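# Two robots sort capped tubes from a tray into racks

## Task

Take the tubes from the tray and sort them by the colour of the dot on each cap: tubes with an orange dot go into the blue rack and tubes with a white dot go into the green rack. Each tube must be pushed fully down into its rack slot, and no tube may ever touch the floor (that is a failure). The bottles in the tray have to be upright in it at the end, and the tray has to finish resting on the work bench with none of it hanging past the edge. One or both robots may be used. At the end every gripper must be open and the robots moved away, since anything held in place only by a robot does not count. No robot may fall over or be left leaning (that is a failure).

## Robot and tools

Robots: two identical Hello Robot Stretch 4 units, r1 and r2. Each has an omni-wheel base, a lift riding a mast, an arm that telescopes forward, a three-joint wrist (yaw, pitch, roll) and a two-finger gripper. Each is roughly 1.6 m tall, and no part of the base rim is more than 0.23 m from the base origin. They move independently and never wait for one another. The same drive command can leave them up to about 3 cm apart per metre, so carrying one object together is risky. If two robots press hard against each other, the run fails. Once bases touch, even a few more millimetres of driving counts as a hard press.

Frames: every robot reports in its own base frame, with the origin on the floor under the base centre, x forward, y left and z up. hand_pose is a point between the open fingertips, given in that frame. Its printed value can be slightly wrong. The odometry frame is the base frame as it was at scene start. Only images, lidar_m and wrist_depth_mm show where one robot is relative to the other.

execute_actions(actions, cameras): actions is a list holding one action, or an empty list to just observe. An action maps a robot name ("r1", "r2") to its commands. Each robot's entry may contain base, joints, pace and contact_limits; alternatively it may contain only end_of_arm. Everything inside one action starts at the same moment.
- base: exactly one key, and it is an offset from where the base last reported itself. translate_m drives straight in metres, forward positive, -2 to 2. strafe_m moves sideways in metres, left positive, -2 to 2. rotate_rad turns in place in radians, counter-clockwise (left) positive, -3.2 to 3.2.
- joints: absolute targets, keyed by name, for that robot. lift_m 0 to 1.2 m. arm_m 0 to 0.55 m of extension. wrist_yaw_rad -1.134 to 4.276: 0 points forward, positive turns left, 3.14 is folded back, and above 3.4 the arm can obstruct. wrist_pitch_rad -1.117 to 4.259: 0 is level and 1.57 points straight down. wrist_roll_rad -1.117 to 4.259: 0 keeps the fingers at equal height, and positive turns clockwise as seen from behind. gripper_m -0.038 to 0.141 is the fingertip gap in metres; values below 0 squeeze the fingers together. Joint targets past their limits are clamped and reported. Any other bad value or unknown key rejects the entire call.
- pace: "slow", "default", "fast" or "max". Base speed is 0.1/0.3/0.4/0.6 m/s and turning is 1/2/3/4 rad/s, both reduced when the lift is high. No single action can run longer than 15 s.
- contact_limits: {"arm_m": v}, where v runs from 0 (lightest push) to 0.75 (hardest) and defaults to 0.5.
- end_of_arm: "enable_torque" switches wrist or gripper motors back on after a torque_fault.
cameras: a list drawn from r1_/r2_ head_camera, head_left_camera, head_right_camera, wrist_camera, or "all". Omitting it or passing null gives all cameras; [] gives none.
A robot or joint left out of an action may keep pushing toward its previous target.

wait(seconds 0-10): lets time pass and then returns state and images. zoom_image(camera, region [x0,y0,x1,y1] pixels, at most 504x504): an enlarged crop of that camera's latest image. read_manual(section): licence text only. finished_scene(scene 1 or 2): ends the scene for good and reports success.

Results: base_status and joint_status give one of: done (for the base, the wheels turned the commanded amount even if they slipped); off_target (stopped short and may still be pushing); contact_stop_at_<key> (ran into something, and that lift, arm or wheels go slack); limit_stop_at_<name>; time_out; torque_fault. limit_stop_at_tilt means the robot is leaning more than 6 degrees and its drives are slack. limit_stop_at_own_body is a self-collision stop; after it, move away from the body. on_its_own describes anything this call did not command, and "held at" there means the target, not the actual position. base_odometry heading runs -3.142 to 3.142. If turned_by_wheels and turned_by_imu differ by more than 0.1 rad, the base has slipped or hit something. base_tilt is in degrees, positive when leaning forward or right. motor_effort is a percentage, with the peak in brackets. lidar_m lists 12 distances in 30-degree sectors: the 1st points forward and they go counter-clockwise (4th left, 7th behind, 10th right). "-" means nothing seen, or something nearer than 0.25 m. wrist_depth_mm is a 7x7 grid of depths in mm, 100-2000. If a stop is reported, the remaining calls in that reply do not run.

Gripping: command a gap smaller than the object to squeeze it. Neither the reading nor "done" proves you are holding it; look for a change in gripper effort, and check images. If the fingertips get stuck on a surface, raise the lift. To unfold the wrist at the start, send lift_m 0.4 with wrist_yaw_rad 0.

Avoid: dropping tubes (any contact with the floor fails), pushing the tray off the bench, knocking bottles over, driving or turning with more than 1 kg held while arm_m is above 0.2, hard pushes with the gripper held high, and collisions between robots. Before finishing, open the grippers and back both robots away.

Each tool is called after "Emit:" by a JSON object that holds its "api" and its "payload", one argument or row to a line.

## Session

Emit:
{"api": "execute_actions", "payload": {
  "actions": []
}}

Scene clock: 0.00 s.
r1.base_odometry: x=+0.000 y=+0.000 heading=+0.000 (m, m, rad; r1's odometry frame)
r1.turned_by_wheels: +0.000 (rad since the last result)
r1.turned_by_imu: +0.000 (rad since the last result)
r1.base_tilt: forward=+0.3 right=+0.3 (deg)
r1.lidar_m: 1.23 1.26 1.86 2.51 1.08 0.81 0.77 0.82 1.20 3.30 3.49 4.03
r1.base_status: not commanded
r1.joint_positions: lift_m=+0.299 arm_m=-0.002 wrist_yaw_rad=+3.148 wrist_pitch_rad=+0.007 wrist_roll_rad=-0.018 gripper_m=+0.057
r1.joint_status: not commanded
r1.motor_effort: lift_m=+19 arm_m=-1 wrist_yaw_rad=-1 wrist_pitch_rad=-6 wrist_roll_rad=-1 gripper_m=-4 wheel_0=+0 wheel_1=+0 wheel_2=+1 (%)
r1.hand_pose: x=-0.1205 y=+0.0855 z=+0.4753 quat_wxyz=(-0.003, -0.003, -0.009, +1.000) (m; r1's base frame)
r1.wrist_depth_mm: - 135 891 891 904 904 904 / - 127 198 904 904 904 891 / - 136 215 917 917 917 931 / 136 160 917 917 917 946 931 / 917 931 917 931 931 931 946 / 931 931 917 946 205 946 946 / 917 931 946 109 931 931 931
r2.base_odometry: x=+0.000 y=+0.000 heading=+0.000 (m, m, rad; r2's odometry frame)
r2.turned_by_wheels: +0.000 (rad since the last result)
r2.turned_by_imu: +0.000 (rad since the last result)
r2.base_tilt: forward=-0.8 right=+0.3 (deg)
r2.lidar_m: 5.21 1.93 1.17 0.99 1.01 1.22 2.25 3.51 4.14 3.68 0.95 1.13
r2.base_status: not commanded
r2.joint_positions: lift_m=+0.169 arm_m=-0.002 wrist_yaw_rad=+3.096 wrist_pitch_rad=+0.005 wrist_roll_rad=-0.020 gripper_m=+0.057
r2.joint_status: not commanded
r2.motor_effort: lift_m=+21 arm_m=-1 wrist_yaw_rad=+0 wrist_pitch_rad=-8 wrist_roll_rad=+3 gripper_m=-4 wheel_0=+0 wheel_1=+0 wheel_2=+0 (%)
r2.hand_pose: x=-0.1153 y=+0.1006 z=+0.3460 quat_wxyz=(+0.023, -0.003, -0.010, +1.000) (m; r2's base frame)
r2.wrist_depth_mm: - 138 - - 1921 1255 1025 / - 126 - - 1921 1281 1025 / - 128 200 - 1921 1281 1008 / 137 139 - - 1863 1281 1008 / 1863 - - - 1661 1281 991 / 1160 1229 194 1255 196 1160 1008 / 831 798 842 117 866 831 878
pictures: r1_head_camera, r1_head_left_camera, r1_head_right_camera, r1_wrist_camera, r2_head_camera, r2_head_left_camera, r2_head_right_camera, r2_wrist_camera
Images, in order (width x height): r1_head_camera 420x560, r1_head_left_camera 420x672, r1_head_right_camera 420x672, r1_wrist_camera 616x392, r2_head_camera 420x560, r2_head_left_camera 420x672, r2_head_right_camera 420x672, r2_wrist_camera 616x392.

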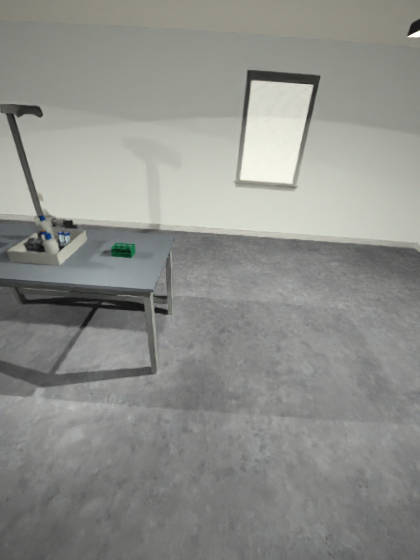

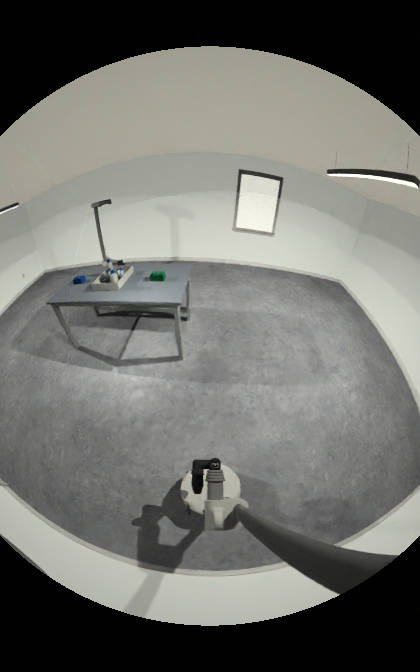

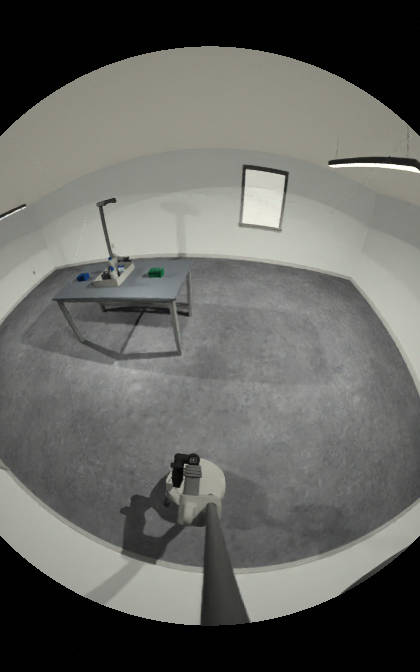

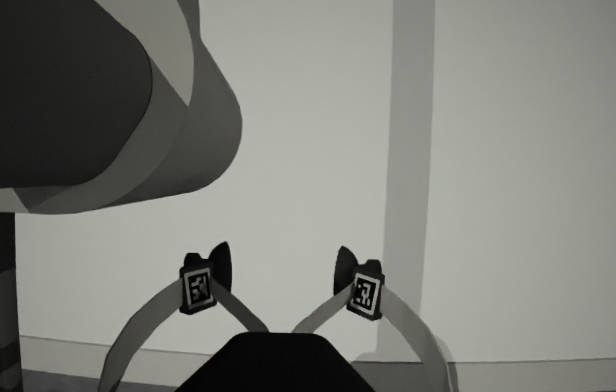

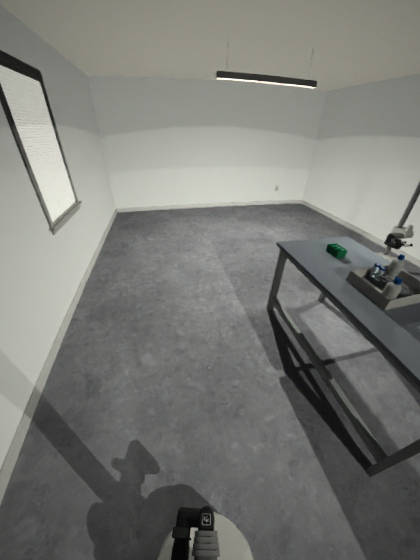

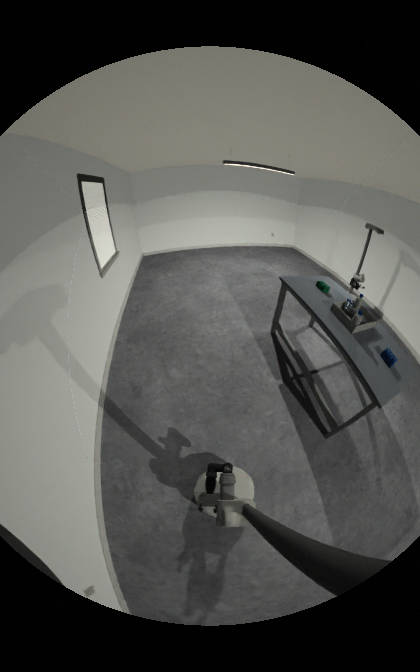

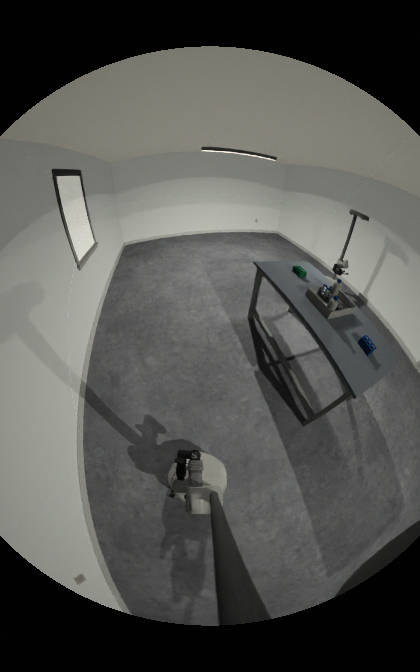

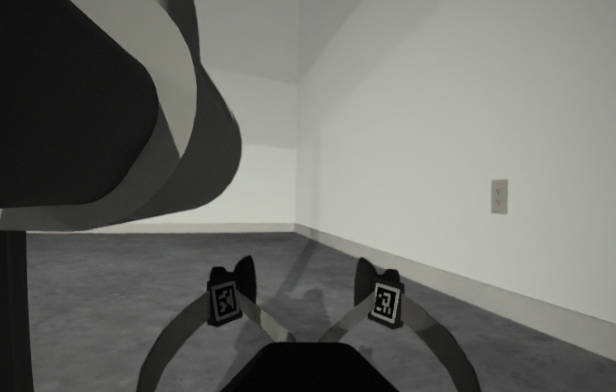

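Emit:
{"api": "execute_actions", "payload": {
  "actions": [
    {"r1":{"base":{"strafe_m":1.0},"joints":{"lift_m":1.1,"wrist_yaw_rad":0,"wrist_pitch_rad":1.0},"pace":"fast"}}
  ],
  "cameras": []
}}

Emit:
{"api": "execute_actions", "payload": {
  "actions": [
    {"r1":{"base":{"translate_m":0.85},"pace":"fast"}}
  ],
  "cameras": ["r1_head_camera","r1_wrist_camera"]
}}

Scene clock: 4.97 s.
r1.base_odometry: x=+0.000 y=+1.000 heading=+0.000 (m, m, rad; r1's odometry frame)
r1.turned_by_wheels: +0.000 (rad since the last result)
r1.turned_by_imu: +0.002 (rad since the last result)
r1.base_tilt: forward=+0.3 right=+0.2 (deg)
r1.lidar_m: 1.24 1.35 4.57 2.36 0.98 0.74 0.71 0.79 1.12 3.70 4.55 1.27
r1.base_status: done
r1.joint_positions: lift_m=+1.100 arm_m=-0.002 wrist_yaw_rad=+0.000 wrist_pitch_rad=+1.001 wrist_roll_rad=-0.018 gripper_m=+0.057
r1.joint_status: all done
r1.motor_effort: lift_m=+21(24) arm_m=+0(1) wrist_yaw_rad=-3(8) wrist_pitch_rad=-3(5) wrist_roll_rad=+0(2) gripper_m=-3(3) wheel_0=+0(14) wheel_1=+1(11) wheel_2=+0(1) (%)
r1.hand_pose: x=+0.3242 y=-0.0874 z=+1.0351 quat_wxyz=(+0.877, -0.008, +0.480, +0.004) (m; r1's base frame)
r1.wrist_depth_mm: 1756 1863 1921 1983 1983 - - / 1661 1756 1756 1756 1863 1921 - / 1576 1576 1618 1661 1661 1708 1756 / 1430 1430 1464 1499 1537 1537 1537 / 1281 1336 1366 1397 1397 1430 1430 / 1182 1229 1182 1281 204 1308 1308 / 1160 1138 1160 108 1182 1229 1205
r2.base_odometry: x=+0.000 y=+0.000 heading=+0.000 (m, m, rad; r2's odometry frame)
r2.turned_by_wheels: +0.000 (rad since the last result)
r2.turned_by_imu: +0.001 (rad since the last result)
r2.base_tilt: forward=-0.9 right=+0.4 (deg)
r2.lidar_m: 5.20 1.95 1.14 1.01 1.00 1.19 2.26 3.51 4.16 3.67 0.95 1.11
r2.base_status: not commanded
r2.joint_positions: lift_m=+0.169 arm_m=-0.002 wrist_yaw_rad=+3.096 wrist_pitch_rad=+0.005 wrist_roll_rad=-0.020 gripper_m=+0.057
r2.joint_status: not commanded
r2.motor_effort: lift_m=+21(21) arm_m=+0(1) wrist_yaw_rad=+0(1) wrist_pitch_rad=-7(7) wrist_roll_rad=+2(1) gripper_m=-4(2) wheel_0=+0(0) wheel_1=+0(0) wheel_2=+0(0) (%)
r2.hand_pose: x=-0.1153 y=+0.1006 z=+0.3460 quat_wxyz=(+0.023, -0.003, -0.010, +1.000) (m; r2's base frame)
r2.wrist_depth_mm: - 138 - - 1921 1281 1042 / - 126 - - 1921 1308 1008 / - 128 200 - 1921 1281 976 / 137 139 - - 1863 1308 976 / 1863 - - - 1708 1308 1025 / 1160 1229 195 1281 195 1160 991 / 854 778 831 118 854 831 878
pictures: none
No camera images: the call's "cameras" was empty. Leave "cameras" out to get every camera's image.

Scene clock: 9.03 s.
r1.base_odometry: x=+0.850 y=+1.000 heading=+0.000 (m, m, rad; r1's odometry frame)
r1.turned_by_wheels: +0.000 (rad since the last result)
r1.turned_by_imu: +0.000 (rad since the last result)
r1.base_tilt: forward=+0.3 right=+0.2 (deg)
r1.lidar_m: 0.40 0.42 0.60 4.40 2.10 1.61 1.57 1.67 2.40 4.36 0.56 0.41
r1.base_status: done
r1.joint_positions: lift_m=+1.100 arm_m=-0.002 wrist_yaw_rad=+0.000 wrist_pitch_rad=+1.001 wrist_roll_rad=-0.018 gripper_m=+0.057
r1.joint_status: not commanded
r1.motor_effort: lift_m=+21(20) arm_m=-1(1) wrist_yaw_rad=-1(3) wrist_pitch_rad=-3(3) wrist_roll_rad=+2(0) gripper_m=-3(2) wheel_0=+1(7) wheel_1=+0(2) wheel_2=+0(11) (%)
r1.hand_pose: x=+0.3242 y=-0.0874 z=+1.0351 quat_wxyz=(+0.877, -0.008, +0.480, +0.004) (m; r1's base frame)
r1.wrist_depth_mm: 723 723 732 640 788 798 831 / 654 654 654 504 715 699 750 / 603 580 585 559 640 661 668 / 549 559 569 580 591 597 609 / 512 512 517 530 544 554 559 / 1182 1205 525 1255 205 991 778 / 1118 1138 1138 109 1205 1160 1229
r2.base_odometry: x=+0.000 y=+0.000 heading=+0.000 (m, m, rad; r2's odometry frame)
r2.turned_by_wheels: +0.000 (rad since the last result)
r2.turned_by_imu: +0.000 (rad since the last result)
r2.base_tilt: forward=-0.8 right=+0.3 (deg)
r2.lidar_m: 5.21 1.93 1.16 0.99 1.01 1.21 2.24 3.52 4.15 3.68 0.94 1.11
r2.base_status: not commanded
r2.joint_positions: lift_m=+0.169 arm_m=-0.002 wrist_yaw_rad=+3.096 wrist_pitch_rad=+0.005 wrist_roll_rad=-0.020 gripper_m=+0.057
r2.joint_status: not commanded
r2.motor_effort: lift_m=+21(21) arm_m=+0(0) wrist_yaw_rad=+1(0) wrist_pitch_rad=-7(8) wrist_roll_rad=+1(3) gripper_m=-3(4) wheel_0=+0(0) wheel_1=+0(0) wheel_2=+0(0) (%)
r2.hand_pose: x=-0.1153 y=+0.1006 z=+0.3460 quat_wxyz=(+0.023, -0.003, -0.010, +1.000) (m; r2's base frame)
r2.wrist_depth_mm: - 138 - - 1863 1281 1025 / - 126 - - 1863 1281 1025 / - 128 198 - 1921 1281 991 / 137 139 - - 1863 1308 991 / 1863 - - - 1756 1281 991 / 1182 1205 195 1281 196 1205 1008 / 854 798 842 118 842 842 878
pictures: r1_head_camera, r1_wrist_camera
camera_calibration (this result's frames):
r1_wrist_camera: T_world_to_cam=[[0.0146755, -0.997017, 0.0757795, -0.184682], [-0.868551, -0.050259, -0.493044, 0.832364], [0.495382, -0.0585827, -0.866698, 0.962763], [0, 0, 0, 1]] pos_world=[0.248726, -0.0858959, 1.25881]
Images, in order (width x height): r1_head_camera 420x560, r1_wrist_camera 616x392.

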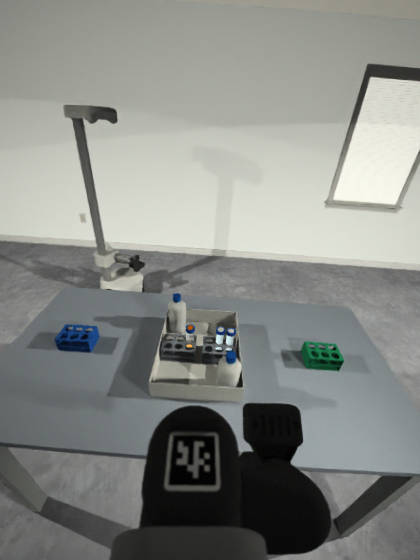

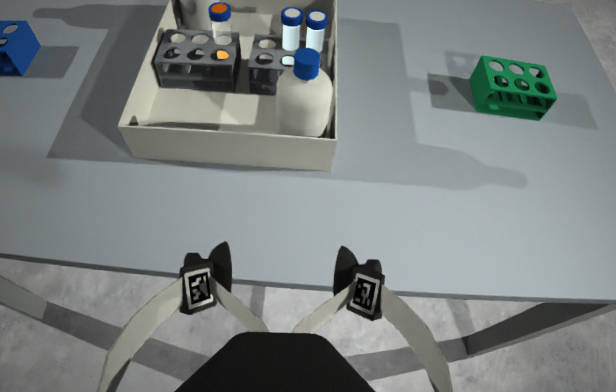

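Emit:
{"api": "execute_actions", "payload": {
  "actions": [
    {"r1":{"base":{"translate_m":0.2},"joints":{"lift_m":1.15,"arm_m":0.33,"wrist_pitch_rad":1.57},"pace":"fast"}}
  ],
  "cameras": ["r1_head_camera","r1_wrist_camera"]
}}

Scene clock: 12.10 s.
r1.base_odometry: x=+1.050 y=+1.000 heading=+0.000 (m, m, rad; r1's odometry frame)
r1.turned_by_wheels: +0.000 (rad since the last result)
r1.turned_by_imu: +0.000 (rad since the last result)
r1.base_tilt: forward=+0.3 right=+0.2 (deg)
r1.lidar_m: 0.25 0.25 0.32 4.38 2.39 1.83 1.77 1.88 2.74 0.67 0.28 0.25
r1.base_status: done
r1.joint_positions: lift_m=+1.150 arm_m=+0.329 wrist_yaw_rad=+0.000 wrist_pitch_rad=+1.570 wrist_roll_rad=-0.018 gripper_m=+0.057
r1.joint_status: all done
r1.motor_effort: lift_m=+21(22) arm_m=+5(8) wrist_yaw_rad=-2(0) wrist_pitch_rad=+1(3) wrist_roll_rad=+0(1) gripper_m=-2(3) wheel_0=-1(1) wheel_1=-1(3) wheel_2=+2(9) (%)
r1.hand_pose: x=+0.5003 y=-0.0874 z=+1.0396 quat_wxyz=(+0.707, -0.006, +0.707, +0.006) (m; r1's base frame)
r1.wrist_depth_mm: 480 382 492 496 504 512 512 / 484 488 492 500 508 512 517 / 488 430 492 442 508 517 525 / 492 480 496 496 512 521 496 / 500 500 500 504 521 525 535 / 492 455 439 366 204 530 539 / 500 508 512 109 521 539 544
r2.base_odometry: x=+0.000 y=+0.000 heading=+0.000 (m, m, rad; r2's odometry frame)
r2.turned_by_wheels: +0.000 (rad since the last result)
r2.turned_by_imu: +0.000 (rad since the last result)
r2.base_tilt: forward=-0.8 right=+0.3 (deg)
r2.lidar_m: 5.19 1.92 1.16 1.02 1.01 1.22 2.24 3.52 4.15 3.69 0.94 1.12
r2.base_status: not commanded
r2.joint_positions: lift_m=+0.169 arm_m=-0.002 wrist_yaw_rad=+3.096 wrist_pitch_rad=+0.005 wrist_roll_rad=-0.020 gripper_m=+0.057
r2.joint_status: not commanded
r2.motor_effort: lift_m=+21(21) arm_m=-1(0) wrist_yaw_rad=+3(0) wrist_pitch_rad=-8(7) wrist_roll_rad=+2(2) gripper_m=-3(5) wheel_0=+1(0) wheel_1=+0(0) wheel_2=+0(0) (%)
r2.hand_pose: x=-0.1153 y=+0.1006 z=+0.3460 quat_wxyz=(+0.023, -0.003, -0.010, +1.000) (m; r2's base frame)
r2.wrist_depth_mm: - 138 - - 1808 1281 1060 / - 126 - - 1921 1281 991 / - 128 200 - 1863 1281 991 / 137 139 - - 1921 1281 1008 / 1863 - - - 1756 1308 1008 / 1182 1229 194 1281 196 1160 1008 / 820 788 842 118 854 831 878
pictures: r1_head_camera, r1_wrist_camera
camera_calibration (this result's frames):
r1_wrist_camera: T_world_to_cam=[[0.0533655, -0.997004, 0.0559845, -0.18639], [-0.997357, -0.0504483, 0.0522876, 0.485047], [-0.0493066, -0.0586268, -0.997062, 1.28738], [0, 0, 0, 1]] pos_world=[0.557188, -0.085887, 1.26867]
Images, in order (width x height): r1_head_camera 420x560, r1_wrist_camera 616x392.

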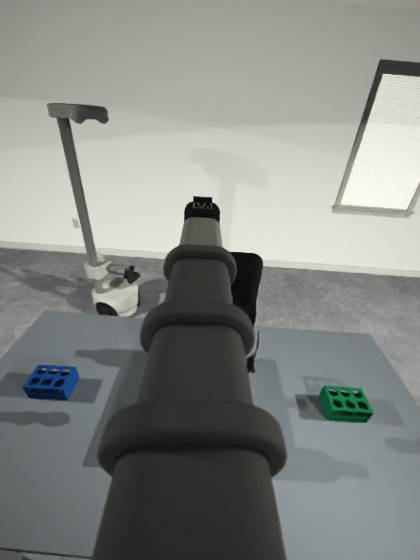

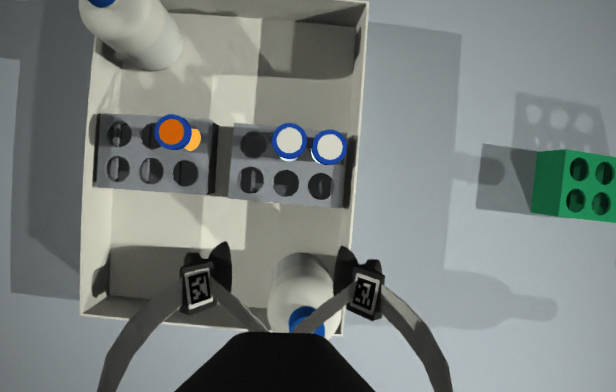

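Emit:
{"api": "execute_actions", "payload": {
  "actions": [
    {"r1":{"joints":{"lift_m":1.05,"arm_m":0.418,"wrist_roll_rad":1.62,"gripper_m":0.065},"pace":"fast"}}
  ],
  "cameras": ["r1_head_right_camera","r1_wrist_camera"]
}}

Scene clock: 14.93 s.
r1.base_odometry: x=+1.050 y=+1.000 heading=+0.000 (m, m, rad; r1's odometry frame)
r1.turned_by_wheels: +0.000 (rad since the last result)
r1.turned_by_imu: +0.000 (rad since the last result)
r1.base_tilt: forward=+0.2 right=+0.3 (deg)
r1.lidar_m: 0.25 0.25 0.30 4.38 2.37 1.82 1.78 1.89 2.72 0.68 0.28 0.25
r1.base_status: not commanded
r1.joint_positions: lift_m=+1.050 arm_m=+0.417 wrist_yaw_rad=+0.000 wrist_pitch_rad=+1.570 wrist_roll_rad=+1.619 gripper_m=+0.065
r1.joint_status: all done
r1.motor_effort: lift_m=+16(20) arm_m=+5(6) wrist_yaw_rad=-2(2) wrist_pitch_rad=+1(0) wrist_roll_rad=+4(6) gripper_m=-4(0) wheel_0=-1(1) wheel_1=-2(2) wheel_2=+2(2) (%)
r1.hand_pose: x=+0.5883 y=-0.0874 z=+0.9399 quat_wxyz=(+0.488, +0.512, +0.488, -0.512) (m; r1's base frame)
r1.wrist_depth_mm: 384 392 394 397 402 410 413 / 387 392 394 402 404 407 413 / 389 397 397 404 410 413 418 / 394 392 399 342 407 272 424 / 394 397 402 347 413 281 424 / 399 355 343 373 205 415 427 / 404 379 407 109 418 413 433
r2.base_odometry: x=+0.000 y=+0.000 heading=+0.000 (m, m, rad; r2's odometry frame)
r2.turned_by_wheels: +0.000 (rad since the last result)
r2.turned_by_imu: +0.000 (rad since the last result)
r2.base_tilt: forward=-0.8 right=+0.4 (deg)
r2.lidar_m: 5.20 1.94 1.16 1.00 1.01 1.21 2.27 3.52 4.15 3.69 0.95 1.14
r2.base_status: not commanded
r2.joint_positions: lift_m=+0.169 arm_m=-0.002 wrist_yaw_rad=+3.096 wrist_pitch_rad=+0.005 wrist_roll_rad=-0.020 gripper_m=+0.057
r2.joint_status: not commanded
r2.motor_effort: lift_m=+21(21) arm_m=-1(0) wrist_yaw_rad=+2(0) wrist_pitch_rad=-7(8) wrist_roll_rad=+1(1) gripper_m=-5(3) wheel_0=+0(0) wheel_1=+0(0) wheel_2=+0(0) (%)
r2.hand_pose: x=-0.1153 y=+0.1006 z=+0.3460 quat_wxyz=(+0.023, -0.003, -0.010, +1.000) (m; r2's base frame)
r2.wrist_depth_mm: - 138 - - 1863 1281 1025 / - 126 - - 1863 1308 1008 / - 128 200 - 1921 1336 1008 / 136 139 - - 1921 1308 991 / 1863 - - - 1756 1336 1008 / 1205 1182 194 1308 197 1160 1008 / 854 798 842 118 842 842 866
pictures: r1_head_right_camera, r1_wrist_camera
camera_calibration (this result's frames):
r1_wrist_camera: T_world_to_cam=[[-0.998397, 0.0131516, 0.0550553, 0.522389], [0.0160885, 0.998452, 0.0532464, 0.0726081], [-0.0542698, 0.0540468, -0.997063, 1.20514], [0, 0, 0, 1]] pos_world=[0.585786, -0.1445, 1.16897]
Images, in order (width x height): r1_head_right_camera 420x672, r1_wrist_camera 616x392.

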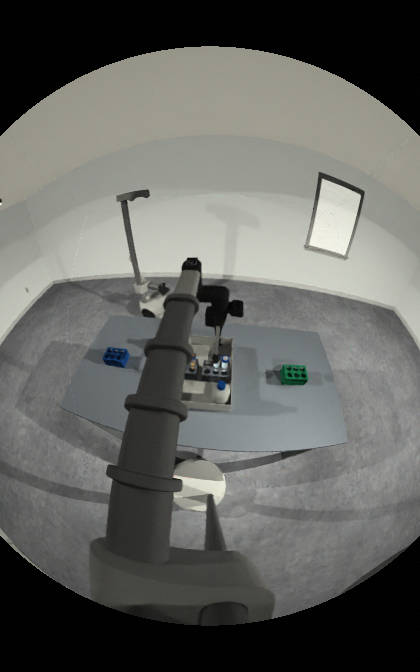

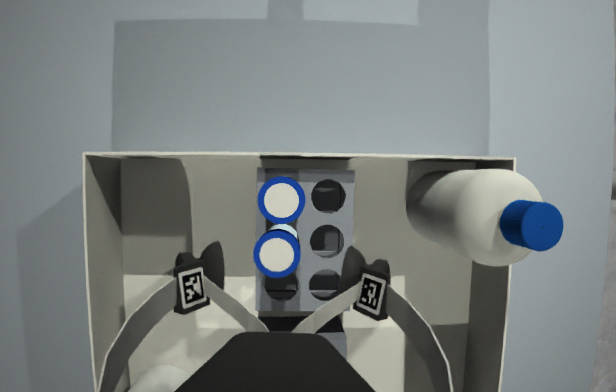

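Emit:
{"api": "execute_actions", "payload": {
  "actions": [
    {"r1":{"joints":{"lift_m":0.99,"arm_m":0.421}}}
  ],
  "cameras": ["r1_wrist_camera"]
}}

Scene clock: 16.77 s.
r1.base_odometry: x=+1.050 y=+1.000 heading=+0.000 (m, m, rad; r1's odometry frame)
r1.turned_by_wheels: +0.000 (rad since the last result)
r1.turned_by_imu: +0.000 (rad since the last result)
r1.base_tilt: forward=+0.4 right=+0.3 (deg)
r1.lidar_m: 0.25 0.25 0.33 4.38 2.37 1.82 1.78 1.88 2.70 0.66 0.28 0.25
r1.base_status: not commanded
r1.joint_positions: lift_m=+0.990 arm_m=+0.420 wrist_yaw_rad=+0.000 wrist_pitch_rad=+1.570 wrist_roll_rad=+1.619 gripper_m=+0.065
r1.joint_status: all done
r1.motor_effort: lift_m=+16(16) arm_m=+5(9) wrist_yaw_rad=-2(2) wrist_pitch_rad=+0(0) wrist_roll_rad=+6(3) gripper_m=-3(2) wheel_0=-1(1) wheel_1=-1(2) wheel_2=+2(2) (%)
r1.hand_pose: x=+0.5912 y=-0.0874 z=+0.8799 quat_wxyz=(+0.488, +0.512, +0.488, -0.512) (m; r1's base frame)
r1.wrist_depth_mm: 325 327 334 338 345 347 349 / 329 334 336 340 343 347 351 / 332 332 336 343 343 351 355 / 307 334 340 279 347 262 211 / 306 340 338 283 349 262 208 / 304 340 286 287 204 355 304 / 300 342 345 108 353 355 301
r2.base_odometry: x=+0.000 y=+0.000 heading=+0.000 (m, m, rad; r2's odometry frame)
r2.turned_by_wheels: +0.000 (rad since the last result)
r2.turned_by_imu: +0.000 (rad since the last result)
r2.base_tilt: forward=-0.8 right=+0.3 (deg)
r2.lidar_m: 5.20 1.95 1.17 1.01 1.02 1.22 2.23 3.51 4.14 3.69 0.95 1.12
r2.base_status: not commanded
r2.joint_positions: lift_m=+0.169 arm_m=-0.002 wrist_yaw_rad=+3.096 wrist_pitch_rad=+0.005 wrist_roll_rad=-0.020 gripper_m=+0.057
r2.joint_status: not commanded
r2.motor_effort: lift_m=+21(21) arm_m=-1(0) wrist_yaw_rad=+1(1) wrist_pitch_rad=-8(7) wrist_roll_rad=+1(2) gripper_m=-5(5) wheel_0=+0(0) wheel_1=+0(0) wheel_2=+0(0) (%)
r2.hand_pose: x=-0.1153 y=+0.1006 z=+0.3460 quat_wxyz=(+0.023, -0.003, -0.010, +1.000) (m; r2's base frame)
r2.wrist_depth_mm: - 138 - - 1863 1255 1042 / - 126 - - 1863 1308 1025 / - 128 199 - 1863 1308 1025 / 137 139 - - 1921 1308 1008 / 1983 - - - 1808 1281 1008 / 1160 1229 195 1308 195 1160 1008 / 842 788 842 118 854 831 878
pictures: r1_wrist_camera
camera_calibration (this result's frames):
r1_wrist_camera: T_world_to_cam=[[-0.998396, 0.013208, 0.0550619, 0.528632], [0.0161452, 0.998451, 0.0532463, 0.0757202], [-0.0542733, 0.0540499, -0.997062, 1.14551], [0, 0, 0, 1]] pos_world=[0.588732, -0.1445, 1.10901]
Images, in order (width x height): r1_wrist_camera 616x392.

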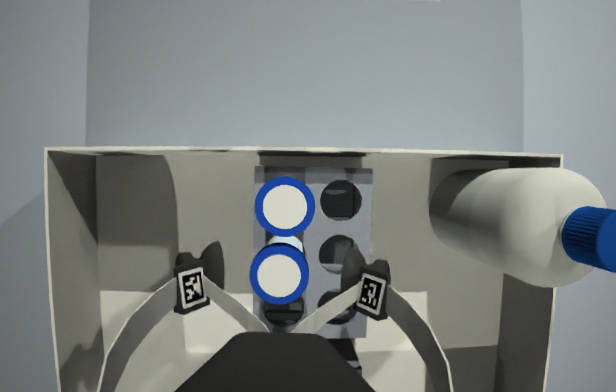

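Emit:
{"api": "execute_actions", "payload": {
  "actions": [
    {"r1":{"joints":{"gripper_m":0.005}}}
  ],
  "cameras": []
}}

Emit:
{"api": "execute_actions", "payload": {
  "actions": [
    {"r1":{"joints":{"lift_m":1.13}}}
  ],
  "cameras": ["r1_wrist_camera","r1_head_right_camera"]
}}

Scene clock: 19.60 s.
r1.base_odometry: x=+1.050 y=+1.000 heading=+0.000 (m, m, rad; r1's odometry frame)
r1.turned_by_wheels: +0.000 (rad since the last result)
r1.turned_by_imu: +0.000 (rad since the last result)
r1.base_tilt: forward=+0.3 right=+0.4 (deg)
r1.lidar_m: 0.25 0.25 0.31 4.38 2.35 1.82 1.77 1.87 2.72 0.68 0.30 0.25
r1.base_status: not commanded
r1.joint_positions: lift_m=+0.990 arm_m=+0.420 wrist_yaw_rad=+0.000 wrist_pitch_rad=+1.570 wrist_roll_rad=+1.619 gripper_m=+0.005
r1.joint_status: all done
r1.motor_effort: lift_m=+16(16) arm_m=+6(5) wrist_yaw_rad=-2(3) wrist_pitch_rad=+1(1) wrist_roll_rad=+1(2) gripper_m=-18(18) wheel_0=-1(1) wheel_1=-2(2) wheel_2=+2(1) (%)
r1.hand_pose: x=+0.5912 y=-0.0874 z=+0.8799 quat_wxyz=(+0.488, +0.512, +0.488, -0.512) (m; r1's base frame)
r1.wrist_depth_mm: 327 329 334 336 343 345 347 / 329 332 338 340 343 349 351 / 327 334 338 340 345 349 355 / 307 334 338 281 345 262 208 / 307 338 340 220 349 263 208 / 306 327 207 286 190 353 304 / 300 343 345 109 353 357 301
r2.base_odometry: x=+0.000 y=+0.000 heading=+0.000 (m, m, rad; r2's odometry frame)
r2.turned_by_wheels: +0.000 (rad since the last result)
r2.turned_by_imu: +0.000 (rad since the last result)
r2.base_tilt: forward=-0.8 right=+0.4 (deg)
r2.lidar_m: 5.21 1.96 1.17 1.01 1.01 1.23 2.24 3.50 4.15 3.68 0.94 1.13
r2.base_status: not commanded
r2.joint_positions: lift_m=+0.169 arm_m=-0.002 wrist_yaw_rad=+3.096 wrist_pitch_rad=+0.005 wrist_roll_rad=-0.020 gripper_m=+0.057
r2.joint_status: not commanded
r2.motor_effort: lift_m=+21(21) arm_m=+0(1) wrist_yaw_rad=+0(1) wrist_pitch_rad=-7(7) wrist_roll_rad=+1(1) gripper_m=-6(4) wheel_0=+1(0) wheel_1=+0(0) wheel_2=+0(0) (%)
r2.hand_pose: x=-0.1153 y=+0.1006 z=+0.3460 quat_wxyz=(+0.023, -0.003, -0.010, +1.000) (m; r2's base frame)
r2.wrist_depth_mm: - 138 - - 1921 1255 1025 / - 126 - - 1921 1281 1025 / - 128 199 - 1921 1281 991 / 137 139 - - 1863 1308 991 / 1921 - - - 1756 1281 1008 / 1160 1205 195 1308 195 1160 1008 / 842 809 831 118 866 842 866
pictures: none
No camera images: the call's "cameras" was empty. Leave "cameras" out to get every camera's image.

Scene clock: 21.27 s.
r1.base_odometry: x=+1.050 y=+1.000 heading=+0.000 (m, m, rad; r1's odometry frame)
r1.turned_by_wheels: +0.000 (rad since the last result)
r1.turned_by_imu: +0.000 (rad since the last result)
r1.base_tilt: forward=+0.3 right=+0.2 (deg)
r1.lidar_m: 0.25 0.25 0.31 4.39 2.37 1.83 1.76 1.89 2.72 0.68 0.27 0.25
r1.base_status: not commanded
r1.joint_positions: lift_m=+1.130 arm_m=+0.420 wrist_yaw_rad=+0.000 wrist_pitch_rad=+1.570 wrist_roll_rad=+1.619 gripper_m=+0.005
r1.joint_status: all done
r1.motor_effort: lift_m=+22(23) arm_m=+6(6) wrist_yaw_rad=-2(1) wrist_pitch_rad=+1(1) wrist_roll_rad=+3(1) gripper_m=-17(19) wheel_0=-1(1) wheel_1=-1(2) wheel_2=+2(2) (%)
r1.hand_pose: x=+0.5912 y=-0.0874 z=+1.0195 quat_wxyz=(+0.488, +0.512, +0.488, -0.512) (m; r1's base frame)
r1.wrist_depth_mm: 459 466 466 480 484 488 492 / 462 469 477 480 488 496 500 / 469 473 477 484 488 496 504 / 469 477 480 424 477 353 504 / 473 480 484 262 496 500 512 / 480 455 206 430 190 508 517 / 480 404 427 108 504 517 521
r2.base_odometry: x=+0.000 y=+0.000 heading=+0.000 (m, m, rad; r2's odometry frame)
r2.turned_by_wheels: +0.000 (rad since the last result)
r2.turned_by_imu: +0.000 (rad since the last result)
r2.base_tilt: forward=-0.8 right=+0.3 (deg)
r2.lidar_m: 5.22 1.95 1.16 0.99 1.00 1.19 2.26 3.52 4.15 3.66 0.95 1.12
r2.base_status: not commanded
r2.joint_positions: lift_m=+0.169 arm_m=-0.002 wrist_yaw_rad=+3.096 wrist_pitch_rad=+0.005 wrist_roll_rad=-0.020 gripper_m=+0.057
r2.joint_status: not commanded
r2.motor_effort: lift_m=+21(21) arm_m=+0(1) wrist_yaw_rad=+1(1) wrist_pitch_rad=-7(7) wrist_roll_rad=+2(2) gripper_m=-5(3) wheel_0=+0(0) wheel_1=+0(0) wheel_2=+0(0) (%)
r2.hand_pose: x=-0.1153 y=+0.1006 z=+0.3460 quat_wxyz=(+0.023, -0.003, -0.010, +1.000) (m; r2's base frame)
r2.wrist_depth_mm: - 138 - - 1921 1281 1042 / - 126 - - 1863 1281 991 / - 128 200 - 1921 1336 1025 / 137 139 - - 1863 1308 1008 / 1863 - - - 1756 1308 991 / 1160 1229 194 1255 196 1182 991 / 831 798 842 118 854 831 878
pictures: r1_head_right_camera, r1_wrist_camera
camera_calibration (this result's frames):
r1_wrist_camera: T_world_to_cam=[[-0.998396, 0.0132088, 0.0550621, 0.520952], [0.0161461, 0.998451, 0.0532463, 0.0682893], [-0.0542735, 0.0540499, -0.997062, 1.28465], [0, 0, 0, 1]] pos_world=[0.588735, -0.1445, 1.24855]
Images, in order (width x height): r1_head_right_camera 420x672, r1_wrist_camera 616x392.

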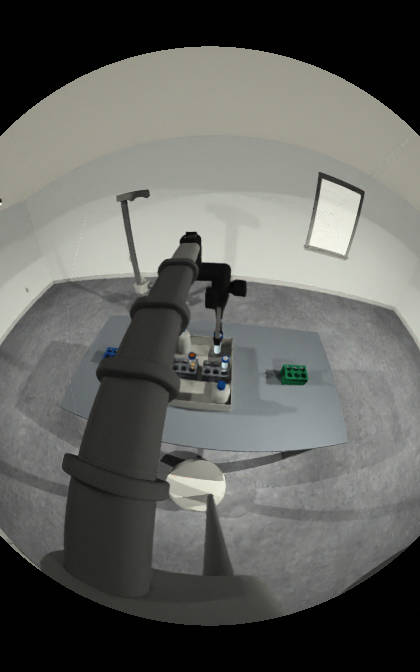

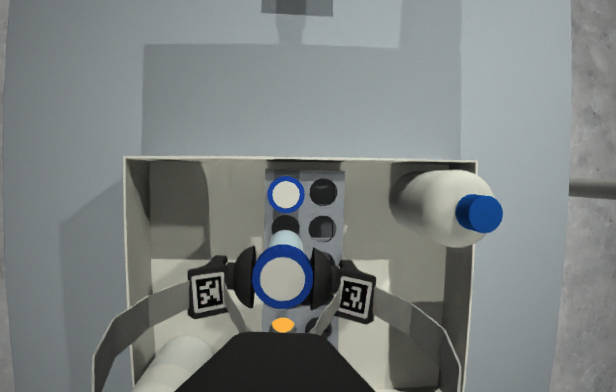

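Emit:
{"api": "execute_actions", "payload": {
  "actions": [
    {"r1":{"base":{"strafe_m":-0.355}}}
  ],
  "cameras": []
}}

Emit:
{"api": "execute_actions", "payload": {
  "actions": [
    {"r1":{"joints":{"lift_m":1.06,"arm_m":0.414}}}
  ],
  "cameras": ["r1_wrist_camera","r1_head_right_camera"]
}}

Scene clock: 25.10 s.
r1.base_odometry: x=+1.050 y=+0.645 heading=+0.000 (m, m, rad; r1's odometry frame)
r1.turned_by_wheels: +0.000 (rad since the last result)
r1.turned_by_imu: +0.000 (rad since the last result)
r1.base_tilt: forward=+0.3 right=+0.4 (deg)
r1.lidar_m: 0.25 0.25 0.28 0.97 2.40 1.85 1.79 1.90 2.75 4.00 0.27 0.25
r1.base_status: done
r1.joint_positions: lift_m=+1.130 arm_m=+0.420 wrist_yaw_rad=+0.000 wrist_pitch_rad=+1.570 wrist_roll_rad=+1.619 gripper_m=+0.005
r1.joint_status: not commanded
r1.motor_effort: lift_m=+21(22) arm_m=+5(6) wrist_yaw_rad=-3(2) wrist_pitch_rad=+0(1) wrist_roll_rad=+4(3) gripper_m=-17(18) wheel_0=+0(13) wheel_1=+2(7) wheel_2=+1(0) (%)
r1.hand_pose: x=+0.5912 y=-0.0874 z=+1.0195 quat_wxyz=(+0.488, +0.512, +0.488, -0.512) (m; r1's base frame)
r1.wrist_depth_mm: 459 466 473 480 484 484 488 / 462 466 473 477 480 496 496 / 466 473 477 477 492 492 504 / 469 477 480 480 496 500 504 / 473 480 484 262 496 504 504 / 477 484 207 492 190 508 512 / 480 484 492 109 504 512 512
r2.base_odometry: x=+0.000 y=+0.000 heading=+0.000 (m, m, rad; r2's odometry frame)
r2.turned_by_wheels: +0.000 (rad since the last result)
r2.turned_by_imu: +0.000 (rad since the last result)
r2.base_tilt: forward=-0.9 right=+0.3 (deg)
r2.lidar_m: 5.19 1.97 1.15 1.00 1.01 1.22 2.24 3.51 4.14 3.68 0.94 1.12
r2.base_status: not commanded
r2.joint_positions: lift_m=+0.169 arm_m=-0.002 wrist_yaw_rad=+3.096 wrist_pitch_rad=+0.005 wrist_roll_rad=-0.020 gripper_m=+0.057
r2.joint_status: not commanded
r2.motor_effort: lift_m=+21(21) arm_m=-1(0) wrist_yaw_rad=+0(3) wrist_pitch_rad=-7(6) wrist_roll_rad=+2(2) gripper_m=-3(3) wheel_0=+1(0) wheel_1=-1(0) wheel_2=+0(0) (%)
r2.hand_pose: x=-0.1153 y=+0.1006 z=+0.3460 quat_wxyz=(+0.023, -0.003, -0.010, +1.000) (m; r2's base frame)
r2.wrist_depth_mm: - 138 - - 1921 1281 1042 / - 126 - - 1863 1281 1008 / - 128 199 - 1983 1308 1008 / 136 139 - - 1921 1281 991 / 1863 - - - 1708 1281 991 / 1182 1229 194 1281 196 1182 1008 / 842 798 842 118 854 842 878
pictures: none
No camera images: the call's "cameras" was empty. Leave "cameras" out to get every camera's image.

Scene clock: 26.37 s.
r1.base_odometry: x=+1.050 y=+0.645 heading=+0.000 (m, m, rad; r1's odometry frame)
r1.turned_by_wheels: +0.000 (rad since the last result)
r1.turned_by_imu: +0.000 (rad since the last result)
r1.base_tilt: forward=+0.3 right=+0.4 (deg)
r1.lidar_m: 0.25 0.25 0.27 0.96 2.41 1.85 1.81 1.91 2.72 4.01 0.25 0.25
r1.base_status: not commanded
r1.joint_positions: lift_m=+1.060 arm_m=+0.415 wrist_yaw_rad=+0.000 wrist_pitch_rad=+1.570 wrist_roll_rad=+1.619 gripper_m=+0.005
r1.joint_status: all done
r1.motor_effort: lift_m=+16(19) arm_m=-5(5) wrist_yaw_rad=-2(4) wrist_pitch_rad=+0(0) wrist_roll_rad=+4(4) gripper_m=-18(16) wheel_0=+0(0) wheel_1=+1(2) wheel_2=+1(1) (%)
r1.hand_pose: x=+0.5861 y=-0.0874 z=+0.9499 quat_wxyz=(+0.488, +0.512, +0.488, -0.512) (m; r1's base frame)
r1.wrist_depth_mm: 397 397 402 410 410 418 418 / 397 402 407 410 413 418 424 / 397 402 407 355 418 424 430 / 404 413 415 357 424 430 433 / 407 410 407 263 427 433 436 / 407 410 206 421 191 433 439 / 410 415 421 108 433 436 442
r2.base_odometry: x=+0.000 y=+0.000 heading=+0.000 (m, m, rad; r2's odometry frame)
r2.turned_by_wheels: +0.000 (rad since the last result)
r2.turned_by_imu: +0.000 (rad since the last result)
r2.base_tilt: forward=-0.8 right=+0.3 (deg)
r2.lidar_m: 5.20 1.94 1.16 1.00 1.01 1.19 2.23 3.50 4.14 3.68 0.95 1.13
r2.base_status: not commanded
r2.joint_positions: lift_m=+0.169 arm_m=-0.002 wrist_yaw_rad=+3.096 wrist_pitch_rad=+0.005 wrist_roll_rad=-0.020 gripper_m=+0.057
r2.joint_status: not commanded
r2.motor_effort: lift_m=+21(21) arm_m=+0(0) wrist_yaw_rad=+2(0) wrist_pitch_rad=-6(9) wrist_roll_rad=+2(2) gripper_m=-4(6) wheel_0=+0(0) wheel_1=+0(0) wheel_2=+0(0) (%)
r2.hand_pose: x=-0.1153 y=+0.1006 z=+0.3460 quat_wxyz=(+0.023, -0.003, -0.010, +1.000) (m; r2's base frame)
r2.wrist_depth_mm: - 139 - - 1921 1308 1042 / - 126 - - 1863 1281 1025 / - 128 199 - 1863 1308 1025 / 136 139 - - 1863 1308 1008 / 1863 - - - 1808 1281 1025 / 1138 1229 195 1255 196 1160 991 / 831 798 842 118 866 831 878
pictures: r1_head_right_camera, r1_wrist_camera
camera_calibration (this result's frames):
r1_wrist_camera: T_world_to_cam=[[-0.998394, 0.0132846, 0.0550659, 0.519662], [0.0162221, 0.99845, 0.0532463, 0.0720321], [-0.0542732, 0.054054, -0.997062, 1.215], [0, 0, 0, 1]] pos_world=[0.583601, -0.1445, 1.17898]
Images, in order (width x height): r1_head_right_camera 420x672, r1_wrist_camera 616x392.

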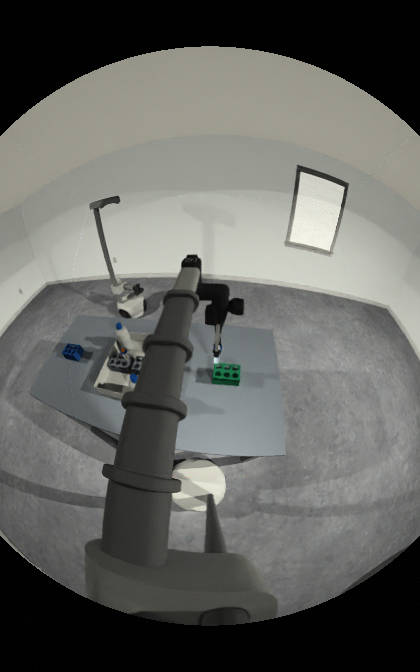

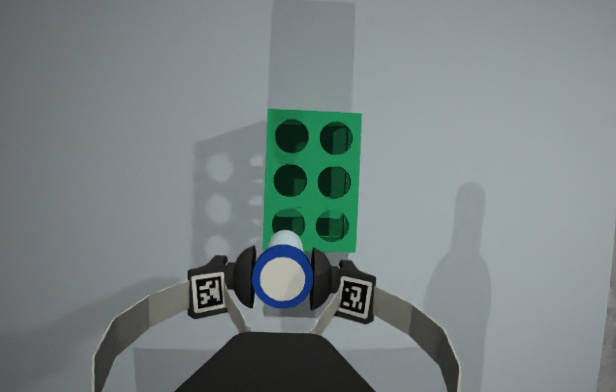

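Emit:
{"api": "execute_actions", "payload": {
  "actions": [
    {"r1":{"base":{"strafe_m":-0.013},"joints":{"lift_m":1.045,"arm_m":0.411}}}
  ],
  "cameras": ["r1_wrist_camera"]
}}

Emit:
{"api": "execute_actions", "payload": {
  "actions": [
    {"r1":{"joints":{"lift_m":1.01},"pace":"slow"}}
  ],
  "cameras": ["r1_wrist_camera"]
}}

Scene clock: 28.03 s.
r1.base_odometry: x=+1.050 y=+0.632 heading=+0.001 (m, m, rad; r1's odometry frame)
r1.turned_by_wheels: +0.000 (rad since the last result)
r1.turned_by_imu: +0.000 (rad since the last result)
r1.base_tilt: forward=+0.3 right=+0.2 (deg)
r1.lidar_m: 0.25 0.25 0.30 0.97 2.42 1.85 1.80 1.91 2.77 3.98 0.25 0.25
r1.base_status: done
r1.joint_positions: lift_m=+1.045 arm_m=+0.412 wrist_yaw_rad=+0.000 wrist_pitch_rad=+1.570 wrist_roll_rad=+1.619 gripper_m=+0.005
r1.joint_status: all done
r1.motor_effort: lift_m=+16(16) arm_m=-6(10) wrist_yaw_rad=-2(2) wrist_pitch_rad=+1(0) wrist_roll_rad=+2(1) gripper_m=-17(17) wheel_0=+2(6) wheel_1=+2(5) wheel_2=+0(2) (%)
r1.hand_pose: x=+0.5831 y=-0.0874 z=+0.9349 quat_wxyz=(+0.488, +0.512, +0.488, -0.512) (m; r1's base frame)
r1.wrist_depth_mm: 377 382 389 392 397 399 407 / 382 384 392 397 399 404 410 / 384 389 394 392 404 407 413 / 389 394 397 342 404 413 418 / 392 394 399 262 407 415 418 / 392 397 207 407 190 421 424 / 399 397 404 109 415 421 421
r2.base_odometry: x=+0.000 y=+0.000 heading=+0.000 (m, m, rad; r2's odometry frame)
r2.turned_by_wheels: +0.000 (rad since the last result)
r2.turned_by_imu: +0.000 (rad since the last result)
r2.base_tilt: forward=-0.8 right=+0.5 (deg)
r2.lidar_m: 5.20 1.96 1.17 1.00 1.01 1.20 2.25 3.49 4.15 3.69 0.96 1.13
r2.base_status: not commanded
r2.joint_positions: lift_m=+0.169 arm_m=-0.002 wrist_yaw_rad=+3.096 wrist_pitch_rad=+0.005 wrist_roll_rad=-0.020 gripper_m=+0.057
r2.joint_status: not commanded
r2.motor_effort: lift_m=+21(21) arm_m=+0(0) wrist_yaw_rad=+1(2) wrist_pitch_rad=-6(7) wrist_roll_rad=+2(1) gripper_m=-3(5) wheel_0=+0(1) wheel_1=+0(0) wheel_2=+0(0) (%)
r2.hand_pose: x=-0.1153 y=+0.1006 z=+0.3460 quat_wxyz=(+0.023, -0.003, -0.010, +1.000) (m; r2's base frame)
r2.wrist_depth_mm: - 138 - - 1921 1281 1025 / - 126 - - 1863 1281 1025 / - 128 200 - 1863 1308 976 / 136 139 - - 1921 1308 991 / 1983 - - - 1863 1281 991 / 1160 1229 195 1281 196 1160 1008 / 831 788 854 118 854 831 878
pictures: r1_wrist_camera
camera_calibration (this result's frames):
r1_wrist_camera: T_world_to_cam=[[-0.998394, 0.0133095, 0.0550727, 0.517516], [0.0162473, 0.998449, 0.0532461, 0.0728633], [-0.0542786, 0.0540554, -0.997062, 1.19991], [0, 0, 0, 1]] pos_world=[0.58063, -0.1445, 1.164]
Images, in order (width x height): r1_wrist_camera 616x392.

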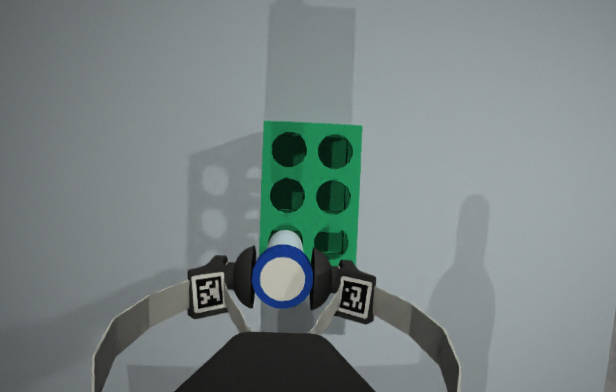

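Scene clock: 29.17 s.
r1.base_odometry: x=+1.050 y=+0.632 heading=+0.001 (m, m, rad; r1's odometry frame)
r1.turned_by_wheels: +0.000 (rad since the last result)
r1.turned_by_imu: +0.000 (rad since the last result)
r1.base_tilt: forward=+0.4 right=+0.3 (deg)
r1.lidar_m: 0.25 0.25 0.29 0.99 2.40 1.87 1.79 1.92 2.72 4.00 0.25 0.25
r1.base_status: not commanded
r1.joint_positions: lift_m=+1.010 arm_m=+0.412 wrist_yaw_rad=+0.000 wrist_pitch_rad=+1.570 wrist_roll_rad=+1.619 gripper_m=+0.005
r1.joint_status: all done
r1.motor_effort: lift_m=+16(16) arm_m=-6(6) wrist_yaw_rad=-2(2) wrist_pitch_rad=+0(0) wrist_roll_rad=+5(2) gripper_m=-18(18) wheel_0=+2(2) wheel_1=+1(2) wheel_2=+0(0) (%)
r1.hand_pose: x=+0.5831 y=-0.0874 z=+0.9000 quat_wxyz=(+0.488, +0.512, +0.488, -0.512) (m; r1's base frame)
r1.wrist_depth_mm: 343 351 353 355 364 368 370 / 349 351 355 359 366 368 370 / 349 357 357 304 368 370 375 / 353 359 364 307 368 377 377 / 357 359 364 262 373 377 384 / 359 362 207 373 190 379 384 / 362 366 368 109 379 384 389
r2.base_odometry: x=+0.000 y=+0.000 heading=+0.000 (m, m, rad; r2's odometry frame)
r2.turned_by_wheels: +0.000 (rad since the last result)
r2.turned_by_imu: +0.000 (rad since the last result)
r2.base_tilt: forward=-0.7 right=+0.4 (deg)
r2.lidar_m: 5.20 1.95 1.14 1.01 1.01 1.21 2.23 3.51 4.15 3.66 0.95 1.12
r2.base_status: not commanded
r2.joint_positions: lift_m=+0.169 arm_m=-0.002 wrist_yaw_rad=+3.096 wrist_pitch_rad=+0.005 wrist_roll_rad=-0.020 gripper_m=+0.057
r2.joint_status: not commanded
r2.motor_effort: lift_m=+21(21) arm_m=+0(0) wrist_yaw_rad=+0(1) wrist_pitch_rad=-8(8) wrist_roll_rad=+2(4) gripper_m=-3(3) wheel_0=+1(0) wheel_1=+0(0) wheel_2=+0(0) (%)
r2.hand_pose: x=-0.1153 y=+0.1006 z=+0.3460 quat_wxyz=(+0.023, -0.003, -0.010, +1.000) (m; r2's base frame)
r2.wrist_depth_mm: - 138 - - 1921 1308 1025 / - 126 - - 1983 1308 1025 / - 128 199 - 1863 1308 1008 / 136 139 - - 1863 1308 1008 / 1863 - - - 1808 1308 1008 / 1182 1205 194 1281 196 1138 991 / 831 788 842 118 842 842 878
pictures: r1_wrist_camera
camera_calibration (this result's frames):
r1_wrist_camera: T_world_to_cam=[[-0.998394, 0.0133096, 0.0550726, 0.519441], [0.0162475, 0.998449, 0.0532461, 0.074726], [-0.0542785, 0.0540554, -0.997062, 1.16502], [0, 0, 0, 1]] pos_world=[0.580629, -0.1445, 1.12901]
Images, in order (width x height): r1_wrist_camera 616x392.

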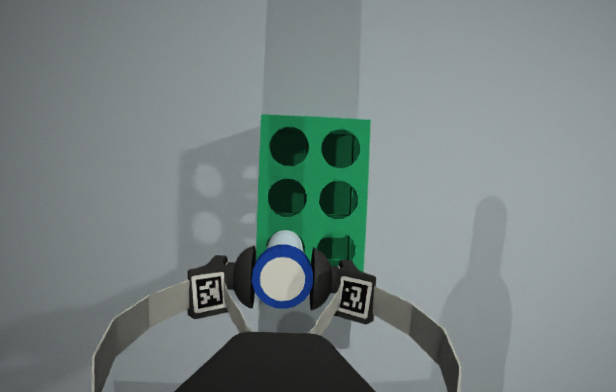

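Emit:
{"api": "execute_actions", "payload": {
  "actions": [
    {"r1":{"joints":{"lift_m":0.986},"pace":"slow"}}
  ],
  "cameras": []
}}

Emit:
{"api": "execute_actions", "payload": {
  "actions": [
    {"r1":{"joints":{"gripper_m":0.06}}}
  ],
  "cameras": ["r1_wrist_camera"]
}}

Emit:
{"api": "execute_actions", "payload": {
  "actions": [
    {"r1":{"base":{"strafe_m":0.329},"joints":{"lift_m":1.05,"arm_m":0.417}}}
  ],
  "cameras": ["r1_wrist_camera"]
}}

Scene clock: 31.10 s.
r1.base_odometry: x=+1.050 y=+0.632 heading=+0.001 (m, m, rad; r1's odometry frame)
r1.turned_by_wheels: +0.000 (rad since the last result)
r1.turned_by_imu: +0.000 (rad since the last result)
r1.base_tilt: forward=+0.4 right=+0.5 (deg)
r1.lidar_m: 0.25 0.25 0.28 0.96 2.41 1.86 1.80 1.90 2.74 3.98 0.25 0.25
r1.base_status: not commanded
r1.joint_positions: lift_m=+0.986 arm_m=+0.412 wrist_yaw_rad=+0.000 wrist_pitch_rad=+1.570 wrist_roll_rad=+1.619 gripper_m=+0.005
r1.joint_status: all done
r1.motor_effort: lift_m=+16(15) arm_m=-5(5) wrist_yaw_rad=-2(2) wrist_pitch_rad=+1(0) wrist_roll_rad=+2(5) gripper_m=-18(18) wheel_0=+2(2) wheel_1=+2(1) wheel_2=+0(0) (%)
r1.hand_pose: x=+0.5831 y=-0.0874 z=+0.8759 quat_wxyz=(+0.488, +0.512, +0.488, -0.512) (m; r1's base frame)
r1.wrist_depth_mm: 322 325 330 334 340 342 345 / 325 329 329 338 342 343 349 / 327 330 336 309 343 347 353 / 330 332 336 312 345 351 351 / 334 338 338 262 347 351 357 / 336 334 207 343 190 355 357 / 334 343 342 109 353 357 362
r2.base_odometry: x=+0.000 y=+0.000 heading=+0.000 (m, m, rad; r2's odometry frame)
r2.turned_by_wheels: +0.000 (rad since the last result)
r2.turned_by_imu: +0.000 (rad since the last result)
r2.base_tilt: forward=-0.7 right=+0.4 (deg)
r2.lidar_m: 5.21 1.93 1.15 0.99 1.01 1.21 2.24 3.51 4.17 3.68 0.94 1.12
r2.base_status: not commanded
r2.joint_positions: lift_m=+0.169 arm_m=-0.002 wrist_yaw_rad=+3.096 wrist_pitch_rad=+0.005 wrist_roll_rad=-0.020 gripper_m=+0.057
r2.joint_status: not commanded
r2.motor_effort: lift_m=+21(21) arm_m=+0(0) wrist_yaw_rad=+0(0) wrist_pitch_rad=-7(7) wrist_roll_rad=+2(3) gripper_m=-5(4) wheel_0=+0(1) wheel_1=+0(0) wheel_2=+0(0) (%)
r2.hand_pose: x=-0.1153 y=+0.1006 z=+0.3460 quat_wxyz=(+0.023, -0.003, -0.010, +1.000) (m; r2's base frame)
r2.wrist_depth_mm: - 139 - - 1983 1281 1060 / - 126 - - 1921 1281 1042 / - 128 199 - 1863 1281 991 / 136 139 - - 1863 1308 1008 / 1863 - - - 1756 1281 991 / 1182 1229 195 1308 196 1160 1008 / 842 788 842 117 854 831 878
pictures: none
No camera images: the call's "cameras" was empty. Leave "cameras" out to get every camera's image.

Scene clock: 32.43 s.
r1.base_odometry: x=+1.050 y=+0.632 heading=+0.001 (m, m, rad; r1's odometry frame)
r1.turned_by_wheels: +0.000 (rad since the last result)
r1.turned_by_imu: +0.000 (rad since the last result)
r1.base_tilt: forward=+0.3 right=+0.3 (deg)
r1.lidar_m: 0.25 0.25 0.29 0.97 2.40 1.84 1.80 1.89 2.74 3.99 0.25 0.25
r1.base_status: not commanded
r1.joint_positions: lift_m=+0.986 arm_m=+0.412 wrist_yaw_rad=+0.000 wrist_pitch_rad=+1.570 wrist_roll_rad=+1.619 gripper_m=+0.060
r1.joint_status: all done
r1.motor_effort: lift_m=+16(16) arm_m=-5(5) wrist_yaw_rad=-2(2) wrist_pitch_rad=+1(0) wrist_roll_rad=+2(2) gripper_m=-5(19) wheel_0=+2(2) wheel_1=+1(2) wheel_2=+0(0) (%)
r1.hand_pose: x=+0.5831 y=-0.0874 z=+0.8759 quat_wxyz=(+0.488, +0.512, +0.488, -0.512) (m; r1's base frame)
r1.wrist_depth_mm: 324 327 329 336 336 343 347 / 325 329 332 334 340 343 347 / 325 330 336 309 343 347 351 / 332 334 338 310 345 349 355 / 330 336 338 281 349 355 357 / 334 338 342 345 206 359 362 / 336 342 345 109 353 357 362
r2.base_odometry: x=+0.000 y=+0.000 heading=+0.000 (m, m, rad; r2's odometry frame)
r2.turned_by_wheels: +0.000 (rad since the last result)
r2.turned_by_imu: +0.000 (rad since the last result)
r2.base_tilt: forward=-0.9 right=+0.2 (deg)
r2.lidar_m: 5.21 1.96 1.15 1.00 1.00 1.20 2.26 3.50 4.15 3.69 0.95 1.12
r2.base_status: not commanded
r2.joint_positions: lift_m=+0.169 arm_m=-0.002 wrist_yaw_rad=+3.096 wrist_pitch_rad=+0.005 wrist_roll_rad=-0.020 gripper_m=+0.057
r2.joint_status: not commanded
r2.motor_effort: lift_m=+21(21) arm_m=-1(0) wrist_yaw_rad=+0(2) wrist_pitch_rad=-9(7) wrist_roll_rad=+2(2) gripper_m=-4(5) wheel_0=+0(0) wheel_1=+0(0) wheel_2=+0(0) (%)
r2.hand_pose: x=-0.1153 y=+0.1006 z=+0.3460 quat_wxyz=(+0.023, -0.003, -0.010, +1.000) (m; r2's base frame)
r2.wrist_depth_mm: - 139 - - 1921 1255 1025 / - 126 - - 1921 1281 1008 / - 128 199 - 1921 1308 991 / 136 139 - - 1921 1308 1025 / 1921 - - - 1708 1281 991 / 1160 1205 195 1255 196 1160 991 / 831 798 842 118 854 842 878
pictures: r1_wrist_camera
camera_calibration (this result's frames):
r1_wrist_camera: T_world_to_cam=[[-0.998394, 0.0133097, 0.0550726, 0.52076], [0.0162475, 0.998449, 0.0532461, 0.0760045], [-0.0542785, 0.0540554, -0.997062, 1.14108], [0, 0, 0, 1]] pos_world=[0.580625, -0.1445, 1.105]
Images, in order (width x height): r1_wrist_camera 616x392.

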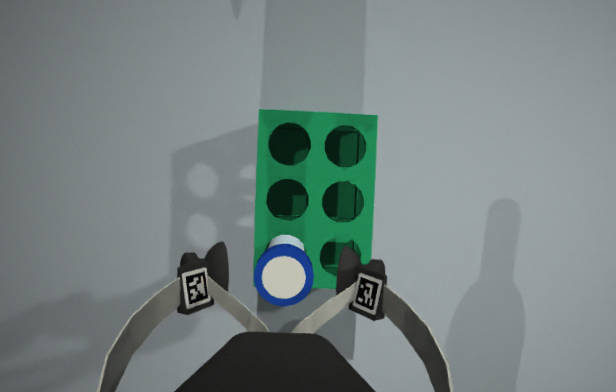

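Scene clock: 34.87 s.
r1.base_odometry: x=+1.050 y=+0.961 heading=+0.001 (m, m, rad; r1's odometry frame)
r1.turned_by_wheels: +0.000 (rad since the last result)
r1.turned_by_imu: +0.000 (rad since the last result)
r1.base_tilt: forward=+0.3 right=+0.2 (deg)
r1.lidar_m: 0.25 0.25 0.31 4.42 2.39 1.84 1.78 1.88 2.73 0.66 0.29 0.25
r1.base_status: done
r1.joint_positions: lift_m=+1.050 arm_m=+0.416 wrist_yaw_rad=+0.000 wrist_pitch_rad=+1.570 wrist_roll_rad=+1.619 gripper_m=+0.060
r1.joint_status: all done
r1.motor_effort: lift_m=+21(23) arm_m=+6(3) wrist_yaw_rad=-3(3) wrist_pitch_rad=+1(1) wrist_roll_rad=+4(3) gripper_m=-4(3) wheel_0=+1(8) wheel_1=+0(5) wheel_2=+0(2) (%)
r1.hand_pose: x=+0.5872 y=-0.0874 z=+0.9396 quat_wxyz=(+0.488, +0.512, +0.487, -0.512) (m; r1's base frame)
r1.wrist_depth_mm: 379 387 387 402 404 410 410 / 387 392 397 397 404 410 413 / 389 394 399 402 413 410 415 / 392 394 397 404 407 413 421 / 394 397 399 347 407 273 427 / 399 357 345 351 205 359 430 / 402 402 404 109 418 418 427
r2.base_odometry: x=+0.000 y=+0.000 heading=+0.000 (m, m, rad; r2's odometry frame)
r2.turned_by_wheels: +0.000 (rad since the last result)
r2.turned_by_imu: +0.000 (rad since the last result)
r2.base_tilt: forward=-0.9 right=+0.4 (deg)
r2.lidar_m: 5.22 1.96 1.15 0.99 1.00 1.21 2.21 3.51 4.12 3.68 0.94 1.14
r2.base_status: not commanded
r2.joint_positions: lift_m=+0.169 arm_m=-0.002 wrist_yaw_rad=+3.096 wrist_pitch_rad=+0.005 wrist_roll_rad=-0.020 gripper_m=+0.057
r2.joint_status: not commanded
r2.motor_effort: lift_m=+21(21) arm_m=+0(0) wrist_yaw_rad=+1(1) wrist_pitch_rad=-7(7) wrist_roll_rad=+2(2) gripper_m=-7(4) wheel_0=+0(1) wheel_1=+0(0) wheel_2=+0(0) (%)
r2.hand_pose: x=-0.1153 y=+0.1006 z=+0.3460 quat_wxyz=(+0.023, -0.003, -0.010, +1.000) (m; r2's base frame)
r2.wrist_depth_mm: - 138 - - 1863 1281 1025 / - 126 - - 1983 1308 1025 / - 128 200 - 1921 1281 1008 / 136 139 - - 1863 1281 1008 / 1863 - - - 1756 1308 1008 / 1138 1205 194 1308 196 1138 991 / 831 809 842 118 831 831 878
pictures: r1_wrist_camera
camera_calibration (this result's frames):
r1_wrist_camera: T_world_to_cam=[[-0.998393, 0.0133332, 0.0550851, 0.521337], [0.0162717, 0.998449, 0.0532459, 0.0725354], [-0.0542897, 0.0540567, -0.997061, 1.20476], [0, 0, 0, 1]] pos_world=[0.584725, -0.144499, 1.16864]
Images, in order (width x height): r1_wrist_camera 616x392.

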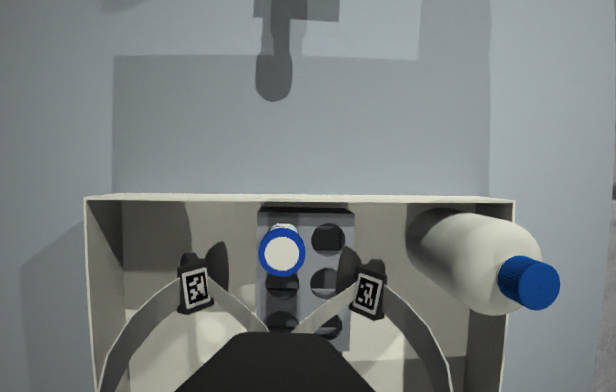

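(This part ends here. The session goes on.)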